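# Roll the whiteboard into the next room's yellow bay

## Task

Get the whiteboard through to the adjoining room and leave it standing in the yellow-taped bay, every one of its four wheels clear of the tape and inside the marked area. It must stay there without the robot holding it. At the finish the coffee table must still be standing upright. The sliding door must never be banged open or shut, and the robot must not topple or be left leaning; any of these counts as failure.

## Robot and tools

ROBOT. A Hello Robot Stretch 4, a single-arm mobile manipulator about 1.6 m tall. It has an omni-wheel base whose edge lies within 0.23 m of the base origin, a lift that slides up a mast, one telescoping arm that reaches straight forward, a three-joint wrist (yaw, pitch, roll) and a two-finger gripper. Cameras: head_camera, head_left_camera, head_right_camera (all on the head) and wrist_camera (on the gripper).

FRAMES. Base frame: origin on the floor below the base centre, x ahead, y to the left, z up. hand_pose is reported in it, for a point between the fingers 0.015 m short of the tips; treat it as approximate. The odometry frame is where the base frame sat when the scene began. Headings run -3.142 to 3.142, left positive.

execute_actions. Argument actions is a list holding a single action, or empty to just read the state and pictures. Optional cameras: a list of camera names, or "all"; omitted or null means all, [] means none; a wrong name rejects the call. An action holds base and/or joints, plus optional pace and contact_limits; or else only end_of_arm. Everything in one action starts at once.
- base: exactly one key, and it is a relative move from where the base last reported itself, not a pose. translate_m: metres straight ahead (negative = backward), -2 to 2. strafe_m: metres sideways, left positive, -2 to 2. rotate_rad: turn in place, counter-clockwise from above positive, -3.2 to 3.2.
- joints: an object of absolute targets keyed by joint name (only one arm exists, so one set). lift_m 0 to 1.2 m; arm_m 0 to 0.55 m of extension; wrist_yaw_rad -1.134 to 4.276 (0 ahead, left positive, 3.14 stowed back, above 3.4 the arm may block it); wrist_pitch_rad -1.117 to 4.259 (0 level, 1.57 pointing down); wrist_roll_rad -1.117 to 4.259 (0 = fingers level side by side, positive turns clockwise seen from behind); gripper_m 0 to 0.08 m finger gap. Targets past a joint's range are clipped and the result notes it; other bad values or unknown keys reject the call with no motion. Joints you omit may keep pushing to earlier targets.
- pace: "slow", "default", "fast" or "max" (base about 0.1/0.3/0.4/0.6 m/s and 1/2/3/4 rad/s; slower when the lift is above 0.2 m, down to 0.3 m/s and 1 rad/s at 1.2 m).
- contact_limits: {"arm_m": value}, 0 gentlest to 0.75 firmest, default 0.5; the arm halts if it pushes harder.
- end_of_arm: "enable_torque" re-powers wrist or gripper motors that shut off.
No action runs over 15 s. A good first move to unfold the wrist: lift_m 0.4 with wrist_yaw_rad 0.

wait: seconds, 0 to 10; sends nothing new and returns the same readings.
zoom_image: camera name and region [x0, y0, x1, y1] in pixels of that camera's latest full image, top-left origin, at most 504 x 504.
read_manual: returns only the URDF licence texts; moves nothing.
finished_scene: scene = number of the current scene; call only when the whiteboard sits free in the bay and everything is settled. Irreversible. If any call in a reply reports a stop, later motion, wait and finish calls in that reply are skipped.

RESULT LINES.
- base_status / joint_status: "done" (base: wheels turned the full amount, even if slipping), "off_target" (rested short, may still push), "contact_stop_at_<key>" (met resistance; that part goes slack and a slack lift can sag, slack wheels can roll), "limit_stop_at_<name>" (a built-in limit; at_tilt means lean over 6 degrees and lift, arm, wheels go slack; at_own_body means a self-collision guard, likely with gripper pitched up below -0.2 and rolled below -0.4 or above 4), "time_out", "torque_fault" (a wrist or gripper motor went limp; send enable_torque).
- on_its_own: what moved or held without being commanded; "held at" gives the held target, not the position.
- joint_positions, hand_pose.
- lidar_m: 12 ranges in metres, 30-degree sectors, first straight ahead then counter-clockwise (4th left, 7th rear, 10th right); "-" means nothing seen or closer than 0.25 m. It sees from roughly 0.15 m up, misses glass and thin legs, and sees poorly behind.
- wrist_depth_mm: 7x7 grid of depths, 100 to 2000 mm, read from top left; "-" is invalid. The robot's own parts appear.
- base_odometry from wheel counts (slip counts as motion). turned_by_wheels vs turned_by_imu: a gap over about 0.1 rad means a bump or slip, and heading error roughly equals wheels minus imu.
- base_tilt in degrees, forward and right positive, with a fixed offset up to about 1.5.
- motor_effort: percent of maximum, positive toward higher joint values, peak in brackets (noisy). Wheels wheel_0..2: positive turns the base right. An effort at rest outside its normal band means pushing or carrying.
- pictures: the order of returned images.

GRIPPER. Command a gap smaller than the object to squeeze; after a grasp "off_target" means something is held. A gripper effort beyond about 50 trips a torque fault and the fingers may fling open.

CAUTIONS. Push or pull the whiteboard gently with low contact limits and slow pace; hard shoves, a high gripper or a firm limit can tip the robot. Over 1 kg in hand with arm_m above 0.2 while driving risks a tip-over. Move the sliding door slowly, never letting it bang. Keep clear of the coffee table. Avoid wrist loads over about 2.7 kg and pressing the gripper into objects, which cause torque faults. Release the whiteboard before finishing. Calibration per camera is given in the original setup; camera poses carry small errors, larger for the wrist camera.

Each tool is called after "Call:" in YAML: its name, and indented under it one key for each argument.

## Session

I'll start by checking the robot's state and camera views.

Call:
execute_actions:
  actions: []

Scene clock: 0.00 s.
base_odometry: x=+0.000 y=+0.000 heading=+0.000 (m, m, rad; odometry frame)
turned_by_wheels: +0.000 (rad since the last result)
turned_by_imu: +0.000 (rad since the last result)
base_tilt: forward=-0.3 right=-0.2 (deg)
lidar_m: 1.64 1.60 0.90 0.68 0.64 0.69 1.03 1.05 1.12 1.07 1.13 1.21
base_status: not commanded
joint_positions: lift_m=+0.135 arm_m=+0.002 wrist_yaw_rad=+3.044 wrist_pitch_rad=+0.012 wrist_roll_rad=+0.002 gripper_m=+0.040
joint_status: not commanded
motor_effort: lift_m=+18 arm_m=+0 wrist_yaw_rad=+1 wrist_pitch_rad=-8 wrist_roll_rad=+1 gripper_m=-1 wheel_0=+0 wheel_1=+0 wheel_2=+1 (%)
hand_pose: x=-0.0300 y=+0.1078 z=+0.3109 quat_wxyz=(+0.049, -0.006, +0.001, +0.999) (m; base frame)
wrist_depth_mm: 143 144 1255 1308 917 707 585 / - 143 1255 1281 904 707 585 / - 129 208 1336 917 715 597 / 109 142 257 1308 931 715 591 / 141 1060 1229 1281 931 723 591 / 991 1098 1182 1229 904 732 591 / 904 976 110 820 148 - 585
pictures: head_camera, head_left_camera, head_right_camera, wrist_camera
Images, in order (width x height): head_camera 420x560, head_left_camera 420x672, head_right_camera 420x672, wrist_camera 616x392.

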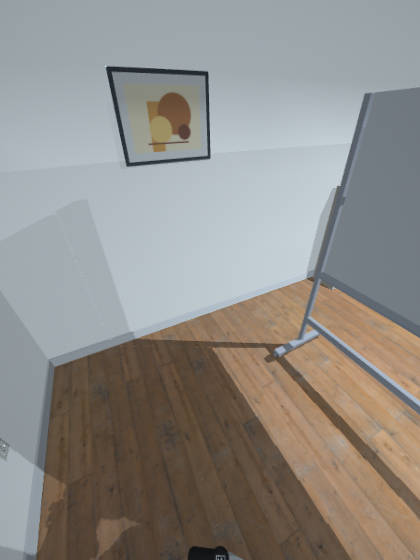

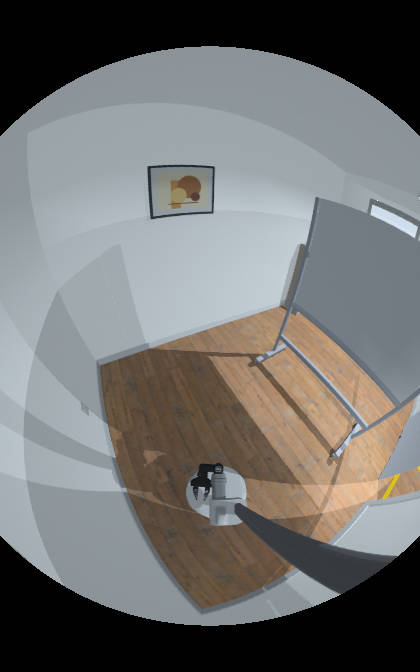

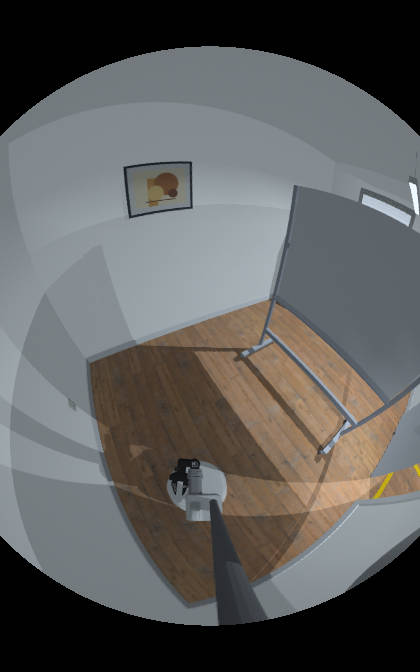

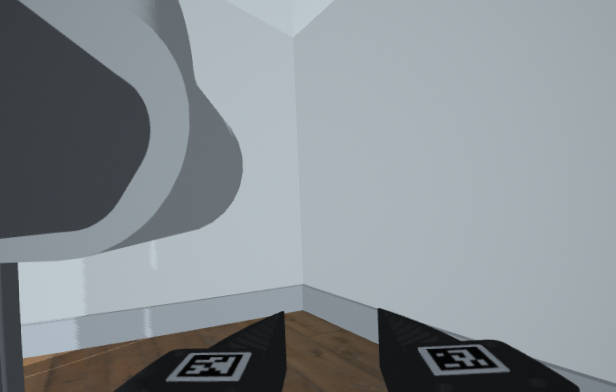

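Call:
zoom_image:
  camera: "head_right_camera"
  region: [220, 280, 420, 560]

Call:
zoom_image:
  camera: "head_camera"
  region: [240, 160, 420, 440]

Region (220, 280, 420, 560) of head_right_camera's 420x672 image, scaled by 1.800, with more detail than that image has; it fills the left 360 columns of this view, and the rest is white.

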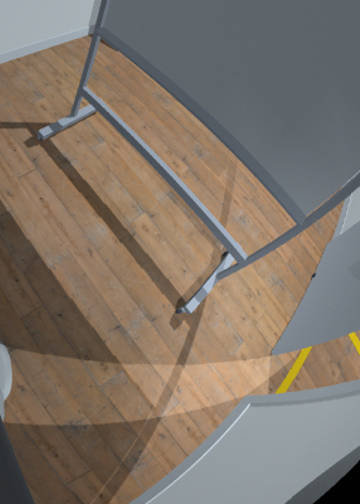

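Region (240, 160, 420, 440) of head_camera's 420x560 image, scaled by 1.800, with more detail than that image has; it fills the left 324 columns of this view, and the rest is white.

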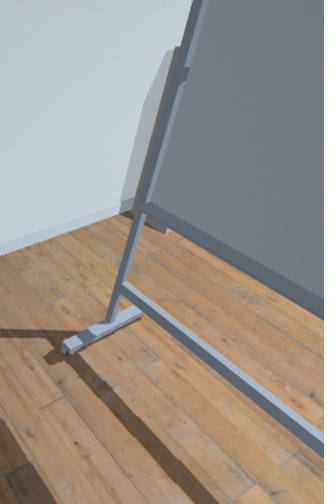

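Call:
execute_actions:
  actions:
    - {"base": {"rotate_rad": -1.7}, "joints": {"lift_m": 0.4, "wrist_yaw_rad": 0}}

Scene clock: 27.67 s.
base_odometry: x=+0.000 y=+0.000 heading=-1.700 (m, m, rad; odometry frame)
turned_by_wheels: -1.700 (rad since the last result)
turned_by_imu: -1.703 (rad since the last result)
base_tilt: forward=-0.2 right=-0.2 (deg)
lidar_m: 1.07 1.13 1.16 1.35 1.61 1.01 0.71 0.64 0.65 0.87 1.02 1.08
base_status: done
joint_positions: lift_m=+0.400 arm_m=+0.002 wrist_yaw_rad=+0.001 wrist_pitch_rad=+0.012 wrist_roll_rad=+0.002 gripper_m=+0.040
joint_status: all done
motor_effort: lift_m=+23(25) arm_m=+0(0) wrist_yaw_rad=-1(5) wrist_pitch_rad=-8(8) wrist_roll_rad=+1(0) gripper_m=-1(1) wheel_0=+0(7) wheel_1=+0(7) wheel_2=+1(10) (%)
hand_pose: x=+0.3859 y=-0.0873 z=+0.5754 quat_wxyz=(+1.000, +0.001, +0.006, +0.000) (m; base frame)
wrist_depth_mm: 904 1008 - 1618 1182 931 778 / 904 1008 - 1618 1182 931 788 / 891 991 - 1661 - 960 798 / - - - 1618 - 946 788 / - - - 1618 - 960 809 / - - - 1537 1138 946 798 / 1397 1499 110 1336 148 - 788
pictures: head_camera, head_left_camera, head_right_camera, wrist_camera
camera_calibration (this result's frames):
wrist_camera: T_world_to_cam=[[0.0405146, -0.998593, -0.0342231, -0.0775746], [0.0293297, 0.035425, -0.998942, 0.6339], [0.998748, 0.039468, 0.0307237, -0.248906], [0, 0, 0, 1]] pos_world=[0.233145, -0.0900975, 0.638221]
Images, in order (width x height): head_camera 420x560, head_left_camera 420x672, head_right_camera 420x672, wrist_camera 616x392.

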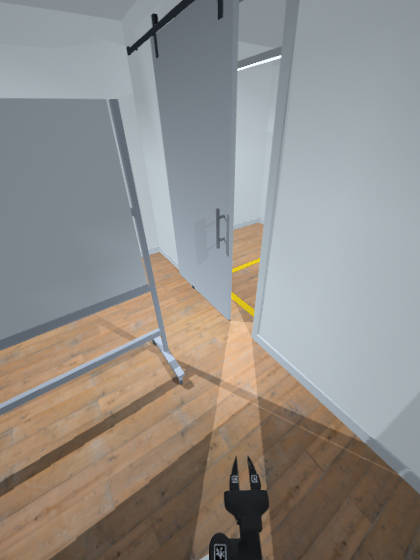

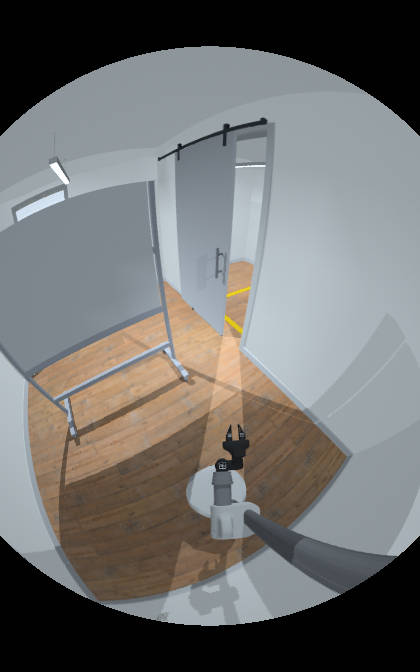

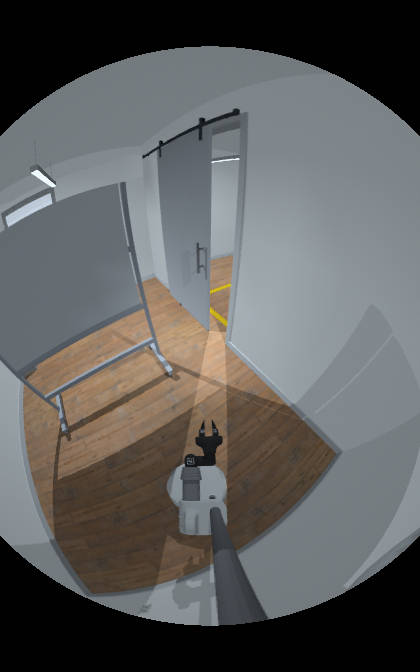

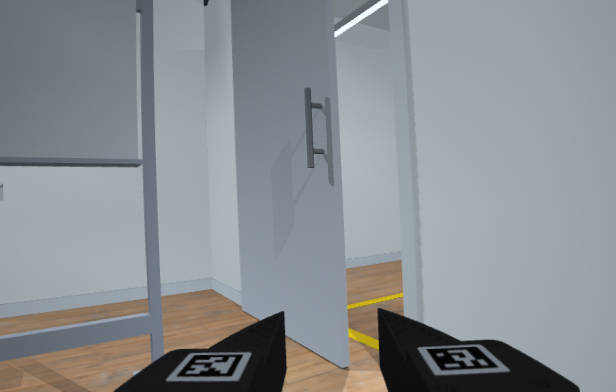

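Call:
zoom_image:
  camera: "head_camera"
  region: [120, 190, 320, 410]

Call:
zoom_image:
  camera: "head_camera"
  region: [110, 0, 320, 210]

Call:
zoom_image:
  camera: "head_left_camera"
  region: [0, 280, 260, 480]

Region (120, 190, 320, 410) of head_camera's 420x560 image, scaled by 2.291, with more detail than that image has; it fills the left 458 columns of this view, and the rest is white.

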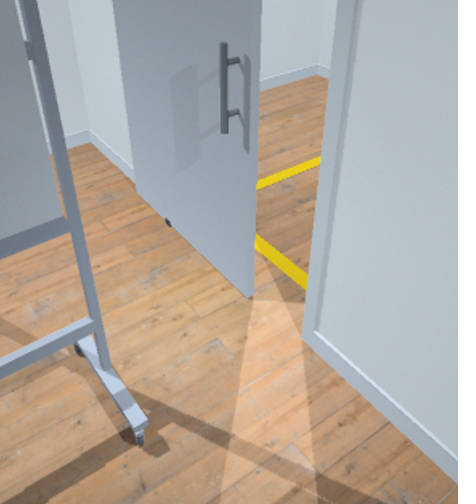

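Region (110, 0, 320, 210) of head_camera's 420x560 image, scaled by 2.400, with more detail than that image has.

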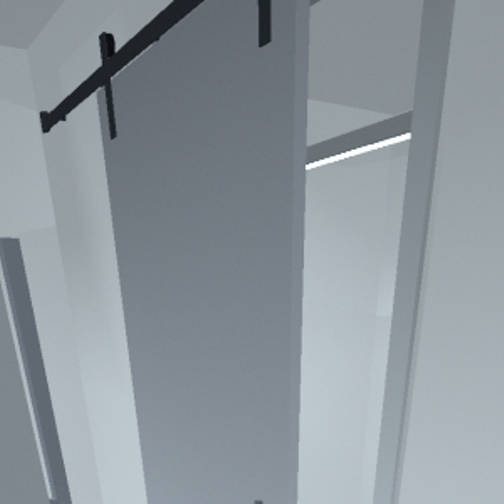

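Region (0, 280, 260, 480) of head_left_camera's 420x672 image, scaled by 1.938, with more detail than that image has; it fills the top 388 rows of this view, and the rest is white.

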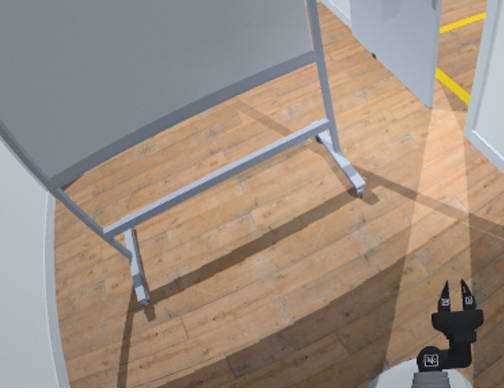

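Call:
execute_actions:
  actions:
    - {"base": {"rotate_rad": -0.951}, "joints": {"wrist_pitch_rad": 1.3, "gripper_m": 0.0}, "pace": "fast"}
  cameras: ["head_left_camera"]

Scene clock: 135.13 s.
base_odometry: x=+0.000 y=+0.000 heading=-2.651 (m, m, rad; odometry frame)
turned_by_wheels: -0.951 (rad since the last result)
turned_by_imu: -0.953 (rad since the last result)
base_tilt: forward=-0.2 right=-0.2 (deg)
lidar_m: 1.03 1.08 1.05 1.14 1.21 1.71 1.60 0.92 0.65 0.62 0.69 0.96
base_status: done
joint_positions: lift_m=+0.400 arm_m=+0.002 wrist_yaw_rad=+0.000 wrist_pitch_rad=+1.300 wrist_roll_rad=+0.002 gripper_m=+0.000
joint_status: all done
motor_effort: lift_m=+22(23) arm_m=+0(0) wrist_yaw_rad=+1(0) wrist_pitch_rad=-1(4) wrist_roll_rad=+1(1) gripper_m=-2(4) wheel_0=+1(8) wheel_1=+0(10) wheel_2=+1(10) (%)
hand_pose: x=+0.2300 y=-0.0874 z=+0.3730 quat_wxyz=(+0.796, +0.001, +0.605, +0.000) (m; base frame)
wrist_depth_mm: 676 654 654 640 627 615 621 / 640 621 615 615 603 597 580 / 603 597 591 580 569 564 559 / 580 564 564 549 549 539 539 / 549 544 535 530 521 517 512 / 525 521 508 508 496 492 488 / 504 496 373 115 113 473 477
pictures: head_left_camera
Images, in order (width x height): head_left_camera 420x672.

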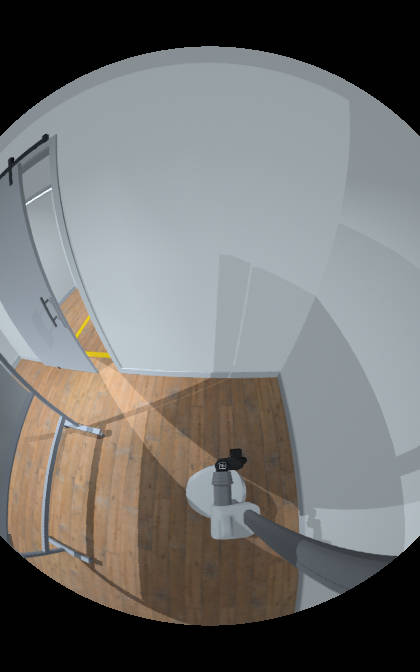

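Call:
execute_actions:
  actions:
    - {"base": {"translate_m": 0.68}, "pace": "fast"}
  cameras: ["head_left_camera"]

Scene clock: 140.47 s.
base_odometry: x=-0.600 y=-0.321 heading=-2.651 (m, m, rad; odometry frame)
turned_by_wheels: +0.000 (rad since the last result)
turned_by_imu: -0.002 (rad since the last result)
base_tilt: forward=-0.2 right=-0.3 (deg)
lidar_m: 0.35 0.38 0.55 1.09 1.04 1.69 2.29 0.95 0.67 0.64 0.52 0.38
base_status: done
joint_positions: lift_m=+0.400 arm_m=+0.002 wrist_yaw_rad=+0.000 wrist_pitch_rad=+1.301 wrist_roll_rad=+0.002 gripper_m=+0.000
joint_status: not commanded
motor_effort: lift_m=+22(22) arm_m=+0(0) wrist_yaw_rad=+1(1) wrist_pitch_rad=-3(3) wrist_roll_rad=+1(1) gripper_m=-3(2) wheel_0=-1(8) wheel_1=-1(6) wheel_2=+3(15) (%)
hand_pose: x=+0.2299 y=-0.0874 z=+0.3730 quat_wxyz=(+0.796, +0.001, +0.605, +0.000) (m; base frame)
wrist_depth_mm: 216 213 214 216 214 214 216 / 265 267 268 267 268 266 264 / 351 351 355 355 353 351 351 / 480 480 477 477 477 473 473 / 549 544 539 530 525 517 512 / 525 521 512 508 500 492 492 / 504 496 389 116 113 480 473
pictures: head_left_camera
Images, in order (width x height): head_left_camera 420x672.

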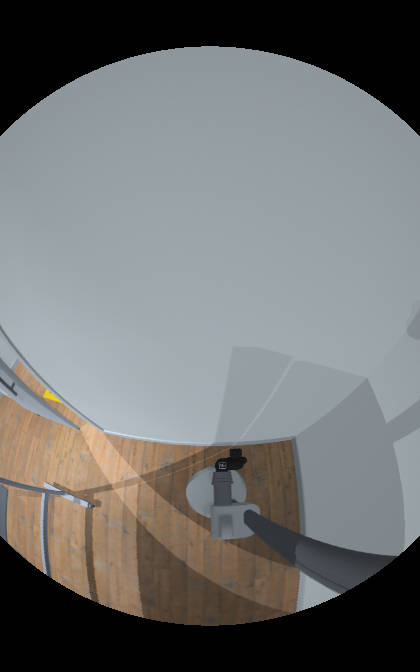

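Call:
zoom_image:
  camera: "head_left_camera"
  region: [0, 360, 260, 560]

Region (0, 360, 260, 560) of head_left_camera's 420x672 image, scaled by 1.938, with more detail than that image has; it fills the top 388 rows of this view, and the rest is white.

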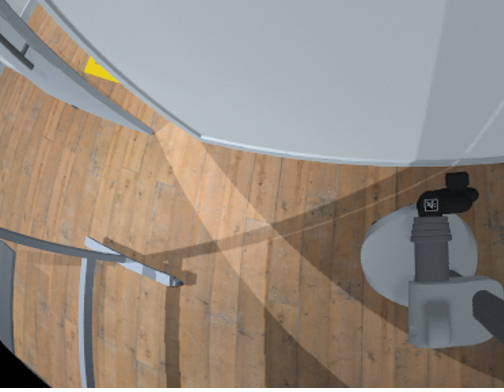

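Call:
execute_actions:
  actions:
    - {"base": {"translate_m": 0.045}, "pace": "fast"}
  cameras: []

Call:
execute_actions:
  actions:
    - {"base": {"strafe_m": 1.23}, "pace": "fast"}

Scene clock: 163.67 s.
base_odometry: x=-0.639 y=-0.342 heading=-2.650 (m, m, rad; odometry frame)
turned_by_wheels: +0.000 (rad since the last result)
turned_by_imu: +0.000 (rad since the last result)
base_tilt: forward=-0.2 right=-0.3 (deg)
lidar_m: 0.31 0.33 0.51 1.25 1.09 1.70 2.33 0.92 0.67 0.64 0.48 0.34
base_status: done
joint_positions: lift_m=+0.400 arm_m=+0.002 wrist_yaw_rad=+0.000 wrist_pitch_rad=+1.301 wrist_roll_rad=+0.002 gripper_m=+0.000
joint_status: not commanded
motor_effort: lift_m=+22(22) arm_m=+0(0) wrist_yaw_rad=+1(1) wrist_pitch_rad=-2(2) wrist_roll_rad=+1(1) gripper_m=-4(3) wheel_0=+1(4) wheel_1=+1(6) wheel_2=+0(14) (%)
hand_pose: x=+0.2299 y=-0.0874 z=+0.3730 quat_wxyz=(+0.796, +0.001, +0.605, +0.000) (m; base frame)
wrist_depth_mm: 153 151 152 153 152 151 156 / 187 189 190 190 190 188 187 / 249 251 252 251 250 251 249 / 373 368 370 370 370 373 368 / 539 535 525 521 517 512 508 / 521 521 512 504 496 496 488 / 504 500 402 116 113 477 473
pictures: none
No camera images: the call's "cameras" was empty. Leave "cameras" out to get every camera's image.

Scene clock: 167.90 s.
base_odometry: x=-0.059 y=-1.427 heading=-2.650 (m, m, rad; odometry frame)
turned_by_wheels: +0.000 (rad since the last result)
turned_by_imu: +0.000 (rad since the last result)
base_tilt: forward=-0.2 right=-0.3 (deg)
lidar_m: 0.27 0.26 0.42 1.48 1.90 0.40 0.30 0.37 1.96 1.32 0.49 0.36
base_status: done
joint_positions: lift_m=+0.400 arm_m=+0.002 wrist_yaw_rad=+0.000 wrist_pitch_rad=+1.301 wrist_roll_rad=+0.002 gripper_m=+0.000
joint_status: not commanded
motor_effort: lift_m=+22(22) arm_m=+0(0) wrist_yaw_rad=+1(2) wrist_pitch_rad=-2(1) wrist_roll_rad=+1(1) gripper_m=-3(4) wheel_0=+1(12) wheel_1=-2(12) wheel_2=+0(1) (%)
hand_pose: x=+0.2299 y=-0.0874 z=+0.3730 quat_wxyz=(+0.796, +0.001, +0.605, +0.000) (m; base frame)
wrist_depth_mm: 676 661 647 640 634 303 216 / 634 627 621 609 597 307 217 / 206 597 591 574 564 310 256 / 236 296 559 549 539 415 421 / 462 452 530 530 517 512 512 / 525 521 512 508 504 496 492 / 500 500 427 116 113 477 469
pictures: head_camera, head_left_camera, head_right_camera, wrist_camera
camera_calibration (this result's frames):
wrist_camera: T_world_to_cam=[[-0.0218213, -0.998617, -0.0478377, -0.0589087], [-0.951381, 0.0354463, -0.305969, 0.40333], [0.307242, 0.0388352, -0.950839, 0.438109], [0, 0, 0, 1]] pos_world=[0.247829, -0.0901378, 0.53716]
Images, in order (width x height): head_camera 420x560, head_left_camera 420x672, head_right_camera 420x672, wrist_camera 616x392.

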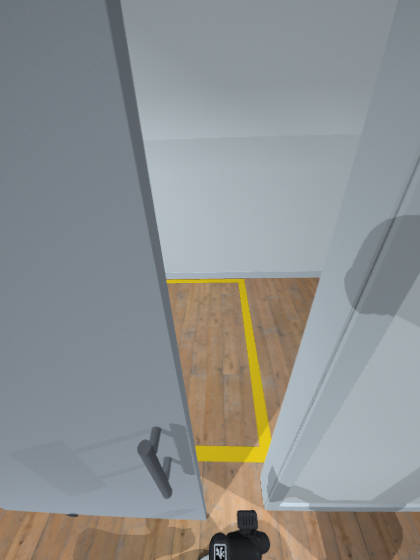

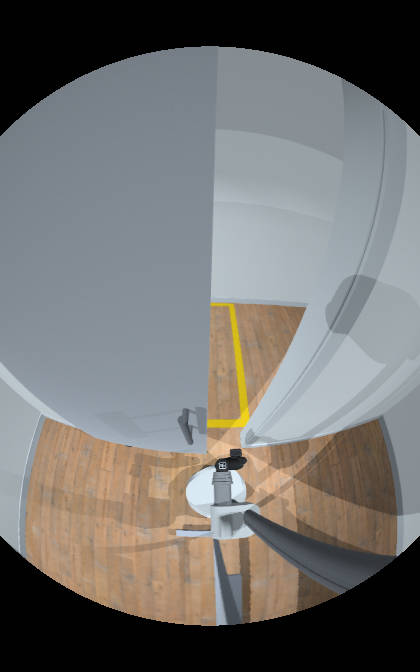

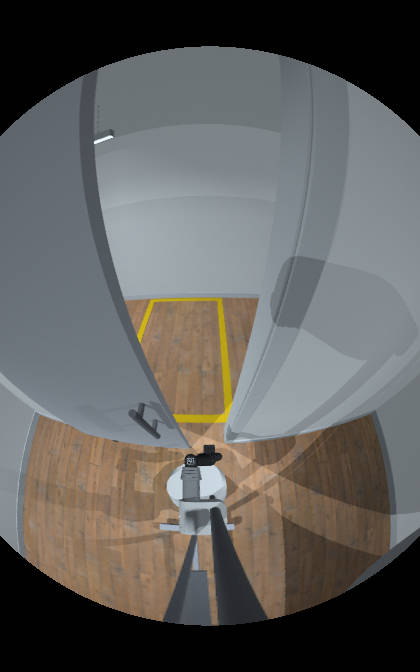

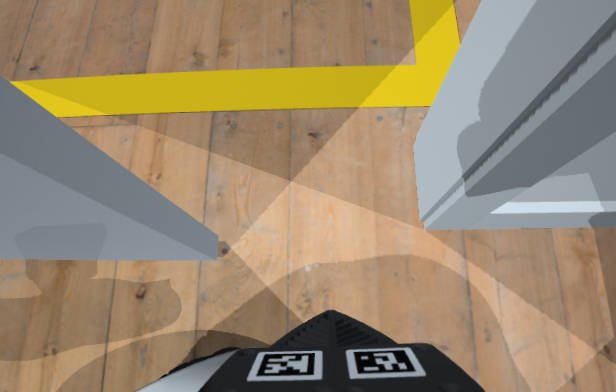

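Call:
zoom_image:
  camera: "head_right_camera"
  region: [110, 260, 310, 480]

Call:
zoom_image:
  camera: "head_camera"
  region: [140, 250, 340, 560]

Region (110, 260, 310, 480) of head_right_camera's 420x672 image, scaled by 2.291, with more detail than that image has; it fills the left 458 columns of this view, and the rest is white.

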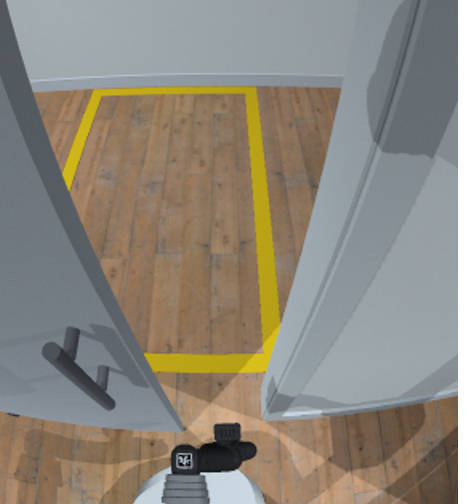

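Region (140, 250, 340, 560) of head_camera's 420x560 image, scaled by 1.626, with more detail than that image has; it fills the left 325 columns of this view, and the rest is white.

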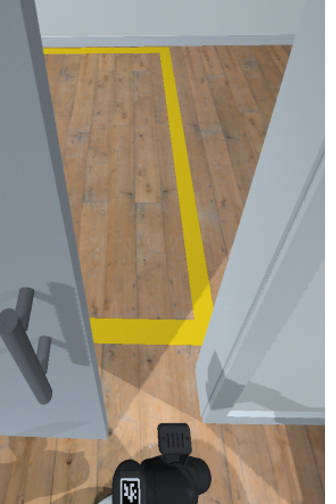

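Call:
execute_actions:
  actions:
    - {"joints": {"wrist_pitch_rad": 0.0, "arm_m": 0.055}}
  cameras: ["head_camera", "head_right_camera"]

Scene clock: 189.47 s.
base_odometry: x=-0.059 y=-1.427 heading=-2.650 (m, m, rad; odometry frame)
turned_by_wheels: +0.000 (rad since the last result)
turned_by_imu: +0.000 (rad since the last result)
base_tilt: forward=-0.2 right=-0.2 (deg)
lidar_m: 0.30 0.26 0.41 1.51 1.91 0.42 0.30 0.38 1.95 1.33 0.48 0.38
base_status: not commanded
joint_positions: lift_m=+0.400 arm_m=+0.054 wrist_yaw_rad=+0.000 wrist_pitch_rad=+0.003 wrist_roll_rad=+0.002 gripper_m=+0.000
joint_status: all done
motor_effort: lift_m=+22(22) arm_m=+8(12) wrist_yaw_rad=+1(2) wrist_pitch_rad=-8(13) wrist_roll_rad=+1(1) gripper_m=-3(3) wheel_0=+1(1) wheel_1=-2(2) wheel_2=+0(0) (%)
hand_pose: x=+0.4371 y=-0.0874 z=+0.5773 quat_wxyz=(+1.000, +0.001, +0.002, +0.000) (m; base frame)
wrist_depth_mm: - - - - - - - / - - - - - - - / - - - - - - - / - - - - - - - / - - - - - - - / - - - - - - - / 1618 1537 1661 116 113 1499 1430
pictures: head_camera, head_right_camera
Images, in order (width x height): head_camera 420x560, head_right_camera 420x672.

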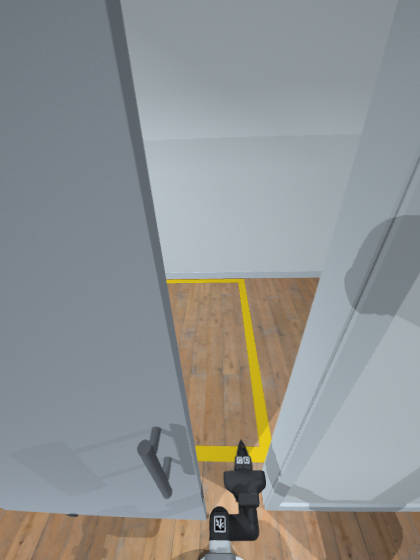

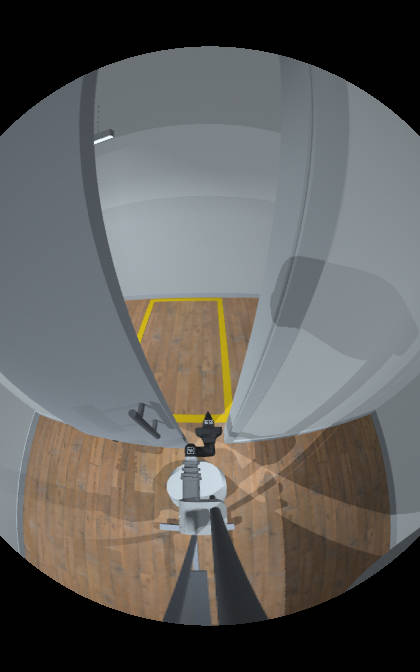

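Call:
execute_actions:
  actions:
    - {"base": {"strafe_m": 0.25}, "pace": "slow"}
  cameras: ["head_camera", "head_left_camera"]

Scene clock: 197.27 s.
base_odometry: x=+0.059 y=-1.647 heading=-2.651 (m, m, rad; odometry frame)
turned_by_wheels: +0.000 (rad since the last result)
turned_by_imu: -0.002 (rad since the last result)
base_tilt: forward=-0.2 right=-0.2 (deg)
lidar_m: 0.25 0.27 0.43 1.56 1.67 2.10 0.90 0.37 0.51 1.32 0.55 0.66
base_status: done
joint_positions: lift_m=+0.400 arm_m=+0.054 wrist_yaw_rad=-0.001 wrist_pitch_rad=+0.003 wrist_roll_rad=+0.002 gripper_m=+0.000
joint_status: not commanded
motor_effort: lift_m=+22(22) arm_m=+8(8) wrist_yaw_rad=+3(38) wrist_pitch_rad=-9(9) wrist_roll_rad=+1(1) gripper_m=-4(3) wheel_0=-3(17) wheel_1=+1(6) wheel_2=-4(6) (%)
hand_pose: x=+0.4371 y=-0.0875 z=+0.5773 quat_wxyz=(+1.000, +0.001, +0.001, +0.000) (m; base frame)
wrist_depth_mm: - - - - - - - / - - - - - - - / - - - - - - - / - - - - - - - / - - - - - - - / - - - - - - - / 1618 1537 1661 116 113 1464 1430
pictures: head_camera, head_left_camera
Images, in order (width x height): head_camera 420x560, head_left_camera 420x672.

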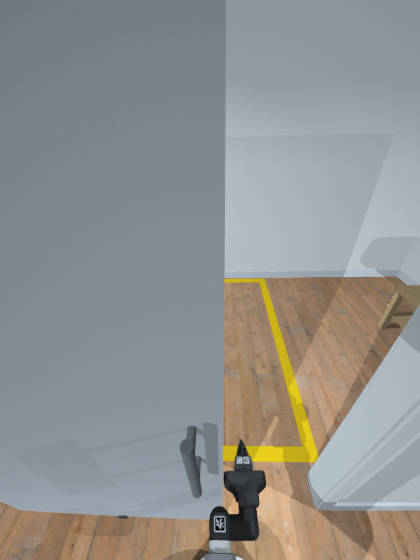

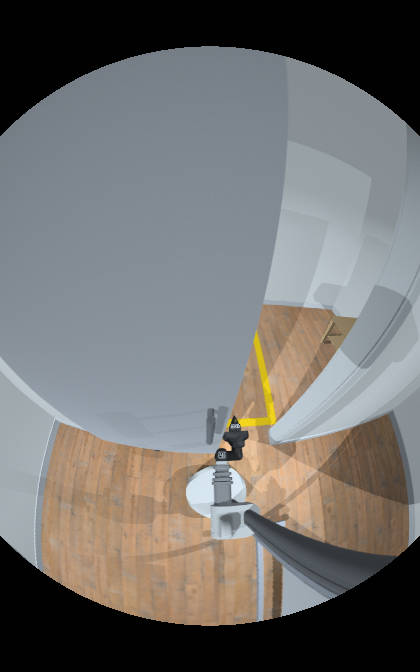

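Call:
execute_actions:
  actions:
    - {"base": {"strafe_m": 0.37}, "pace": "slow"}
  cameras: ["head_camera", "head_left_camera", "head_right_camera"]

Scene clock: 208.97 s.
base_odometry: x=+0.233 y=-1.973 heading=-2.651 (m, m, rad; odometry frame)
turned_by_wheels: +0.000 (rad since the last result)
turned_by_imu: -0.002 (rad since the last result)
base_tilt: forward=-0.3 right=-0.3 (deg)
lidar_m: 0.25 0.31 0.45 1.18 1.24 1.72 2.05 0.85 0.50 1.34 0.89 2.49
base_status: done
joint_positions: lift_m=+0.400 arm_m=+0.054 wrist_yaw_rad=-0.001 wrist_pitch_rad=+0.003 wrist_roll_rad=+0.002 gripper_m=+0.000
joint_status: not commanded
motor_effort: lift_m=+22(22) arm_m=+8(8) wrist_yaw_rad=+5(19) wrist_pitch_rad=-9(9) wrist_roll_rad=+1(1) gripper_m=-2(3) wheel_0=-3(12) wheel_1=+2(9) wheel_2=-3(2) (%)
hand_pose: x=+0.4370 y=-0.0877 z=+0.5773 quat_wxyz=(+1.000, +0.001, +0.001, -0.001) (m; base frame)
wrist_depth_mm: 220 - - - - - - / 220 - - - - - - / 219 - - - - - - / 217 - - - - - - / 212 - - - - - - / 209 - - - - - - / 206 1537 1618 115 113 1499 1397
pictures: head_camera, head_left_camera, head_right_camera
Images, in order (width x height): head_camera 420x560, head_left_camera 420x672, head_right_camera 420x672.

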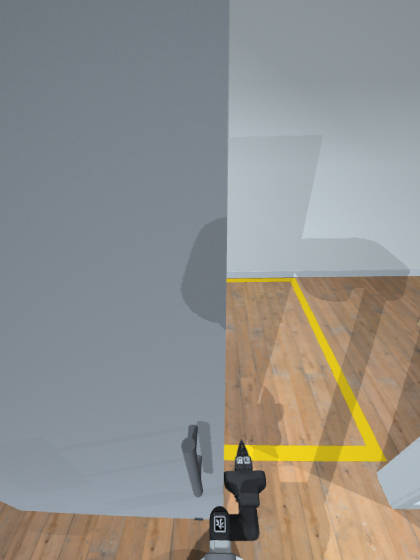

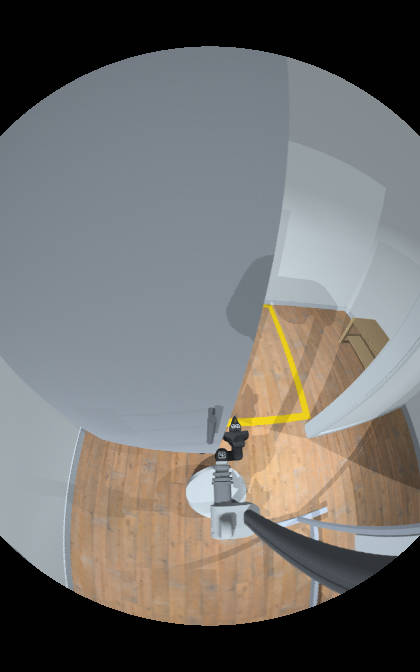

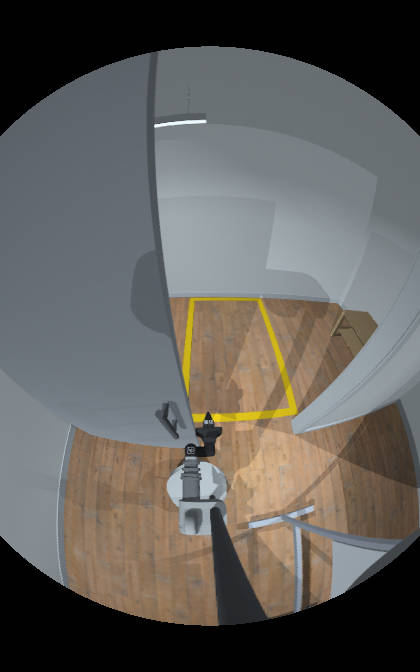

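Call:
execute_actions:
  actions:
    - {"base": {"translate_m": -1.45}, "joints": {"arm_m": 0.0, "gripper_m": 0.08}, "pace": "max"}
  cameras: ["head_camera", "head_left_camera", "head_right_camera"]

Scene clock: 263.40 s.
base_odometry: x=+1.512 y=-1.290 heading=-2.651 (m, m, rad; odometry frame)
turned_by_wheels: +0.000 (rad since the last result)
turned_by_imu: +0.002 (rad since the last result)
base_tilt: forward=-0.2 right=-0.3 (deg)
lidar_m: 1.69 1.72 1.22 1.17 0.80 0.61 0.85 0.88 0.41 0.57 0.61 0.83
base_status: done
joint_positions: lift_m=+0.400 arm_m=+0.004 wrist_yaw_rad=+0.000 wrist_pitch_rad=+0.003 wrist_roll_rad=+0.002 gripper_m=+0.080
joint_status: all done
joint sent to its limit — the command would take arm_m past its lower limit, so that joint was sent only as far as its limit.
motor_effort: lift_m=+21(22) arm_m=-8(7) wrist_yaw_rad=+2(4) wrist_pitch_rad=-8(8) wrist_roll_rad=+1(1) gripper_m=+1(2) wheel_0=-1(8) wheel_1=-1(13) wheel_2=-1(16) (%)
hand_pose: x=+0.3873 y=-0.0875 z=+0.5774 quat_wxyz=(+1.000, +0.001, +0.001, +0.000) (m; base frame)
wrist_depth_mm: 1618 1537 1537 - - - 788 / 1618 1618 1576 1576 - - 809 / 1618 1576 1576 1499 - - 854 / 1618 1576 1537 1537 - - 1499 / 1618 1576 1537 1499 - - 1499 / 1618 1537 1537 1537 - 1863 1464 / 1576 109 134 1464 1430 119 -
pictures: head_camera, head_left_camera, head_right_camera
Images, in order (width x height): head_camera 420x560, head_left_camera 420x672, head_right_camera 420x672.

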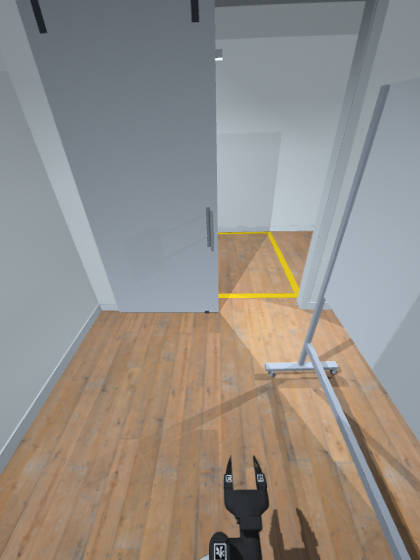

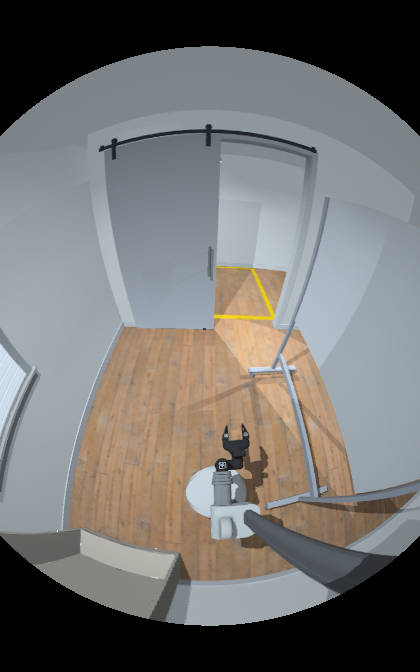

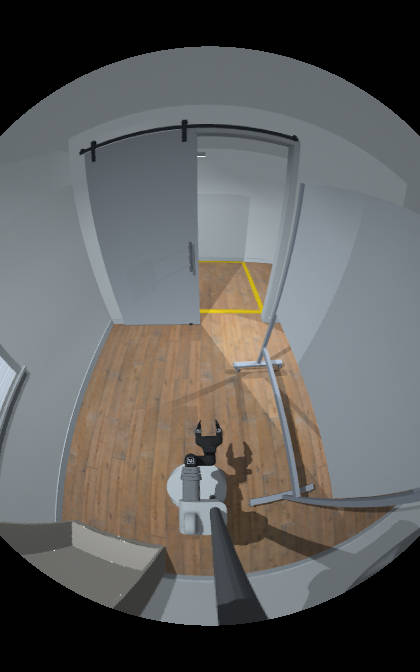

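Call:
zoom_image:
  camera: "head_left_camera"
  region: [60, 440, 360, 630]

Call:
zoom_image:
  camera: "head_camera"
  region: [190, 220, 390, 420]

Call:
zoom_image:
  camera: "head_right_camera"
  region: [130, 440, 350, 600]

Region (60, 440, 360, 630) of head_left_camera's 420x672 image, scaled by 1.680, with more detail than that image has; it fills the top 319 rows of this view, and the rest is white.

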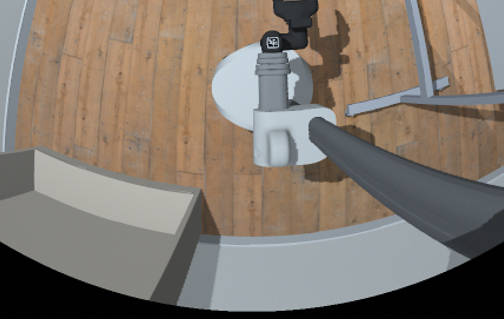

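Region (190, 220, 390, 420) of head_camera's 420x560 image, scaled by 2.520, with more detail than that image has.

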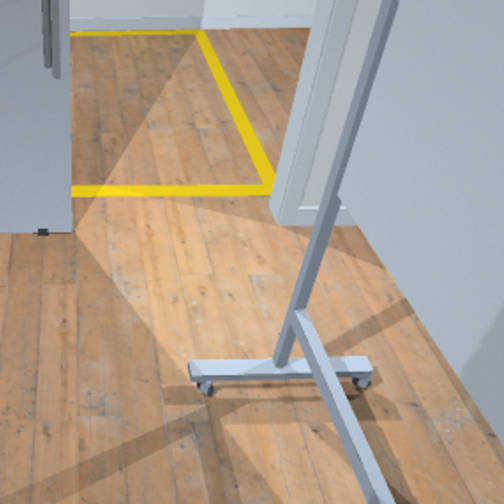

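Region (130, 440, 350, 600) of head_right_camera's 420x672 image, scaled by 2.291, with more detail than that image has; it fills the top 367 rows of this view, and the rest is white.

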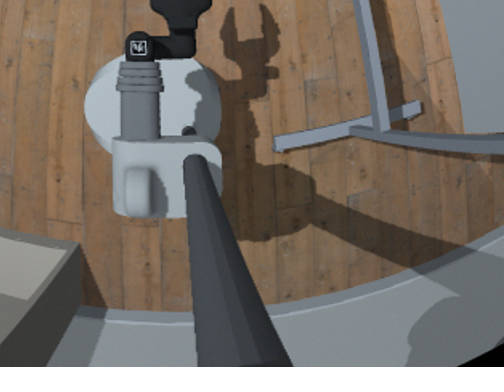

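Call:
execute_actions:
  actions:
    - {"base": {"rotate_rad": 0.08}, "pace": "fast"}
  cameras: []

Call:
execute_actions:
  actions:
    - {"base": {"translate_m": -0.53}, "joints": {"wrist_pitch_rad": 1.35, "wrist_yaw_rad": -0.06}, "pace": "fast"}
  cameras: ["head_left_camera", "head_right_camera"]

Scene clock: 302.47 s.
base_odometry: x=+1.512 y=-1.290 heading=-2.571 (m, m, rad; odometry frame)
turned_by_wheels: +0.080 (rad since the last result)
turned_by_imu: +0.080 (rad since the last result)
base_tilt: forward=-0.2 right=-0.3 (deg)
lidar_m: 1.71 1.59 1.21 1.16 0.75 0.60 0.86 0.93 0.39 0.56 0.63 0.89
base_status: done
joint_positions: lift_m=+0.400 arm_m=+0.004 wrist_yaw_rad=+0.000 wrist_pitch_rad=+0.003 wrist_roll_rad=+0.002 gripper_m=+0.080
joint_status: not commanded
motor_effort: lift_m=+21(21) arm_m=-8(8) wrist_yaw_rad=+2(0) wrist_pitch_rad=-8(8) wrist_roll_rad=+1(1) gripper_m=+1(0) wheel_0=-1(4) wheel_1=+0(2) wheel_2=+0(9) (%)
hand_pose: x=+0.3873 y=-0.0874 z=+0.5774 quat_wxyz=(+1.000, +0.001, +0.001, +0.000) (m; base frame)
wrist_depth_mm: 1537 1618 1537 1537 - - 1430 / 1576 1661 1537 1537 - - 1430 / 1537 1661 1576 1499 - - 1430 / 1576 1661 1576 1537 - - 1464 / 1537 1618 1576 1537 - - 1397 / 1499 1618 1576 1537 - - 1464 / 1464 109 134 1499 1464 119 -
pictures: none
No camera images: the call's "cameras" was empty. Leave "cameras" out to get every camera's image.

Scene clock: 305.07 s.
base_odometry: x=+1.958 y=-1.004 heading=-2.571 (m, m, rad; odometry frame)
turned_by_wheels: +0.000 (rad since the last result)
turned_by_imu: +0.001 (rad since the last result)
base_tilt: forward=-0.2 right=-0.3 (deg)
lidar_m: 2.21 1.69 1.24 0.25 0.30 0.33 0.30 0.34 0.54 2.17 0.48 0.87
base_status: done
joint_positions: lift_m=+0.400 arm_m=+0.004 wrist_yaw_rad=-0.060 wrist_pitch_rad=+1.351 wrist_roll_rad=+0.002 gripper_m=+0.080
joint_status: all done
motor_effort: lift_m=+21(21) arm_m=-8(8) wrist_yaw_rad=+0(5) wrist_pitch_rad=-1(4) wrist_roll_rad=+1(1) gripper_m=+2(1) wheel_0=+1(5) wheel_1=+1(8) wheel_2=-3(12) (%)
hand_pose: x=+0.2158 y=-0.0900 z=+0.3704 quat_wxyz=(+0.780, +0.019, +0.625, -0.024) (m; base frame)
wrist_depth_mm: 634 621 621 615 609 591 591 / 609 597 597 591 574 574 564 / 580 569 569 569 554 549 554 / 564 554 549 544 539 530 449 / 544 535 535 525 521 512 504 / 521 512 512 500 504 496 488 / 504 109 134 291 477 119 -
pictures: head_left_camera, head_right_camera
Images, in order (width x height): head_left_camera 420x672, head_right_camera 420x672.

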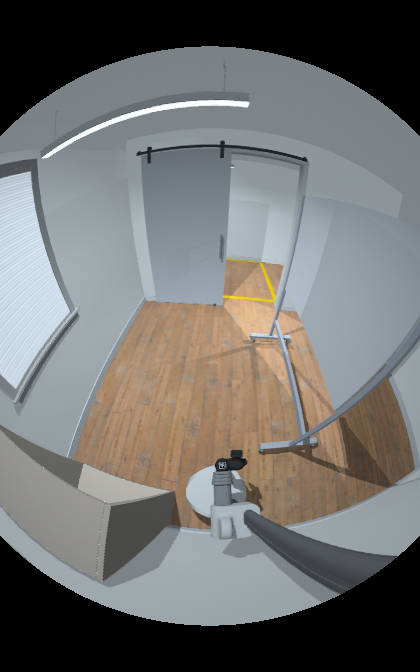

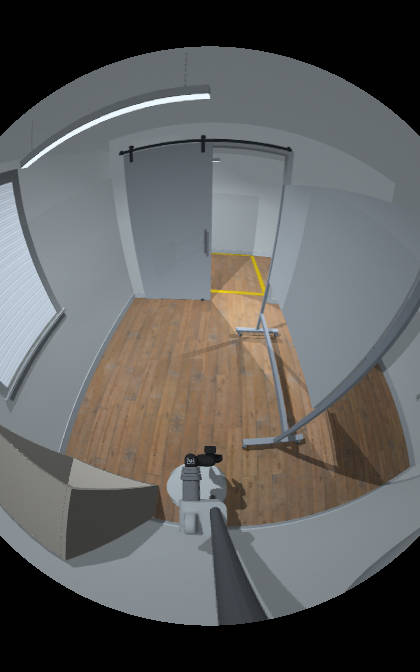

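Call:
zoom_image:
  camera: "head_right_camera"
  region: [150, 390, 350, 550]

Region (150, 390, 350, 550) of head_right_camera's 420x672 image, scaled by 2.520, with more detail than that image has; it fills the top 403 rows of this view, and the rest is white.

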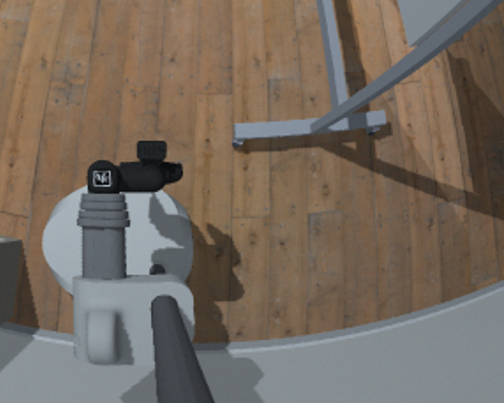

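Call:
execute_actions:
  actions:
    - {"base": {"strafe_m": -0.515}, "pace": "fast"}

Scene clock: 322.73 s.
base_odometry: x=+1.680 y=-0.571 heading=-2.572 (m, m, rad; odometry frame)
turned_by_wheels: +0.000 (rad since the last result)
turned_by_imu: -0.001 (rad since the last result)
base_tilt: forward=-0.1 right=-0.3 (deg)
lidar_m: 0.31 0.36 1.79 0.78 0.49 0.37 0.37 0.40 0.61 1.92 2.04 0.30
base_status: done
joint_positions: lift_m=+0.400 arm_m=+0.004 wrist_yaw_rad=-0.060 wrist_pitch_rad=+1.351 wrist_roll_rad=+0.002 gripper_m=+0.080
joint_status: not commanded
motor_effort: lift_m=+21(21) arm_m=-8(8) wrist_yaw_rad=+0(1) wrist_pitch_rad=-2(2) wrist_roll_rad=+1(1) gripper_m=+1(1) wheel_0=-2(10) wheel_1=+1(12) wheel_2=+0(0) (%)
hand_pose: x=+0.2158 y=-0.0900 z=+0.3704 quat_wxyz=(+0.780, +0.019, +0.625, -0.024) (m; base frame)
wrist_depth_mm: 634 627 621 104 597 597 591 / 609 603 597 128 574 574 569 / 585 580 574 179 554 554 549 / 564 554 445 342 433 433 525 / 544 535 525 521 512 504 500 / 521 517 512 508 496 492 488 / 500 109 134 293 477 119 -
pictures: head_camera, head_left_camera, head_right_camera, wrist_camera
camera_calibration (this result's frames):
wrist_camera: T_world_to_cam=[[-0.0837422, -0.995393, -0.0466945, -0.0487236], [-0.961607, 0.0930115, -0.258189, 0.378885], [0.261342, 0.0232805, -0.964965, 0.453881], [0, 0, 0, 1]] pos_world=[0.24164, -0.0943064, 0.533528]
Images, in order (width x height): head_camera 420x560, head_left_camera 420x672, head_right_camera 420x672, wrist_camera 616x392.

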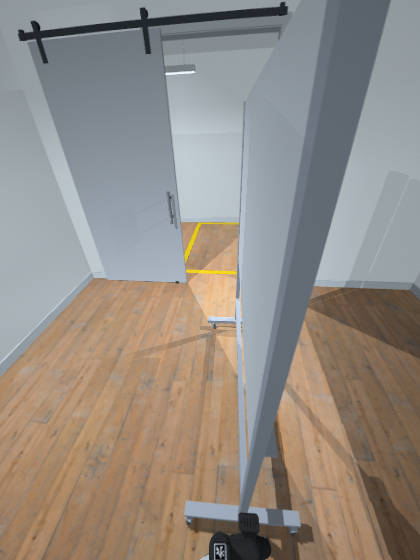

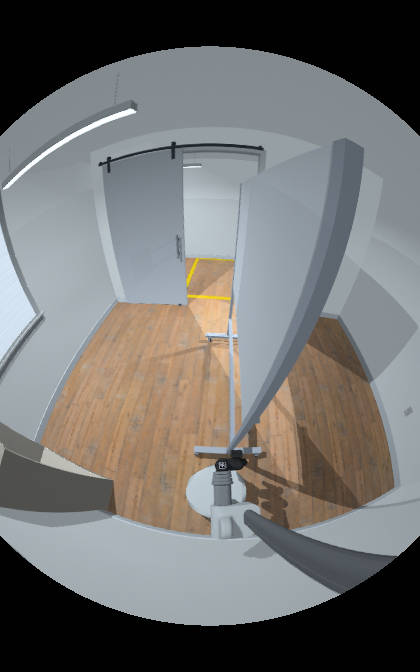

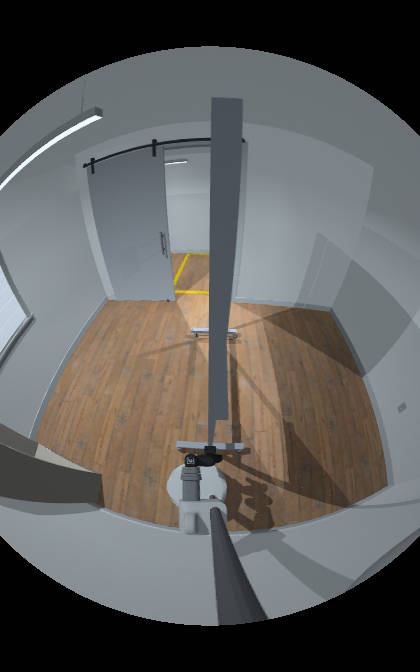

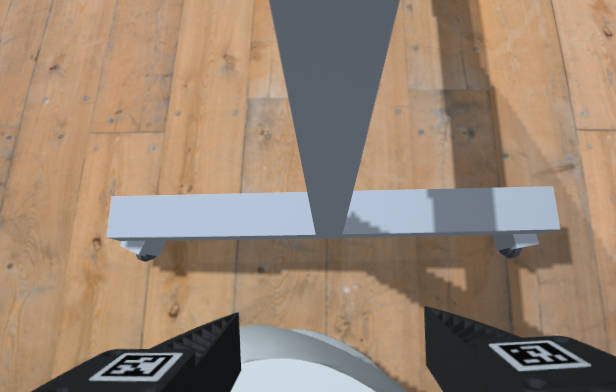

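Call:
zoom_image:
  camera: "wrist_camera"
  region: [80, 170, 240, 290]

Call:
zoom_image:
  camera: "wrist_camera"
  region: [440, 170, 600, 290]

Region (80, 170, 240, 290) of wrist_camera's 616x392 image, scaled by 3.150; it fills the top 378 rows of this view, and the rest is white.

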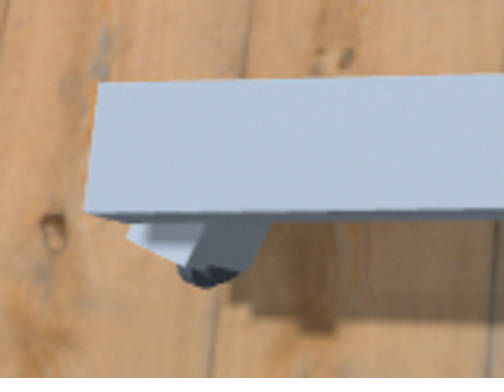

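Region (440, 170, 600, 290) of wrist_camera's 616x392 image, scaled by 3.150; it fills the top 378 rows of this view, and the rest is white.

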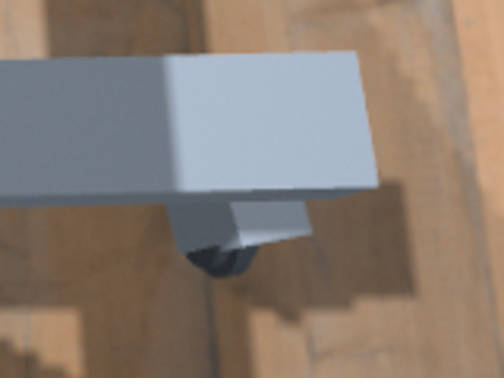

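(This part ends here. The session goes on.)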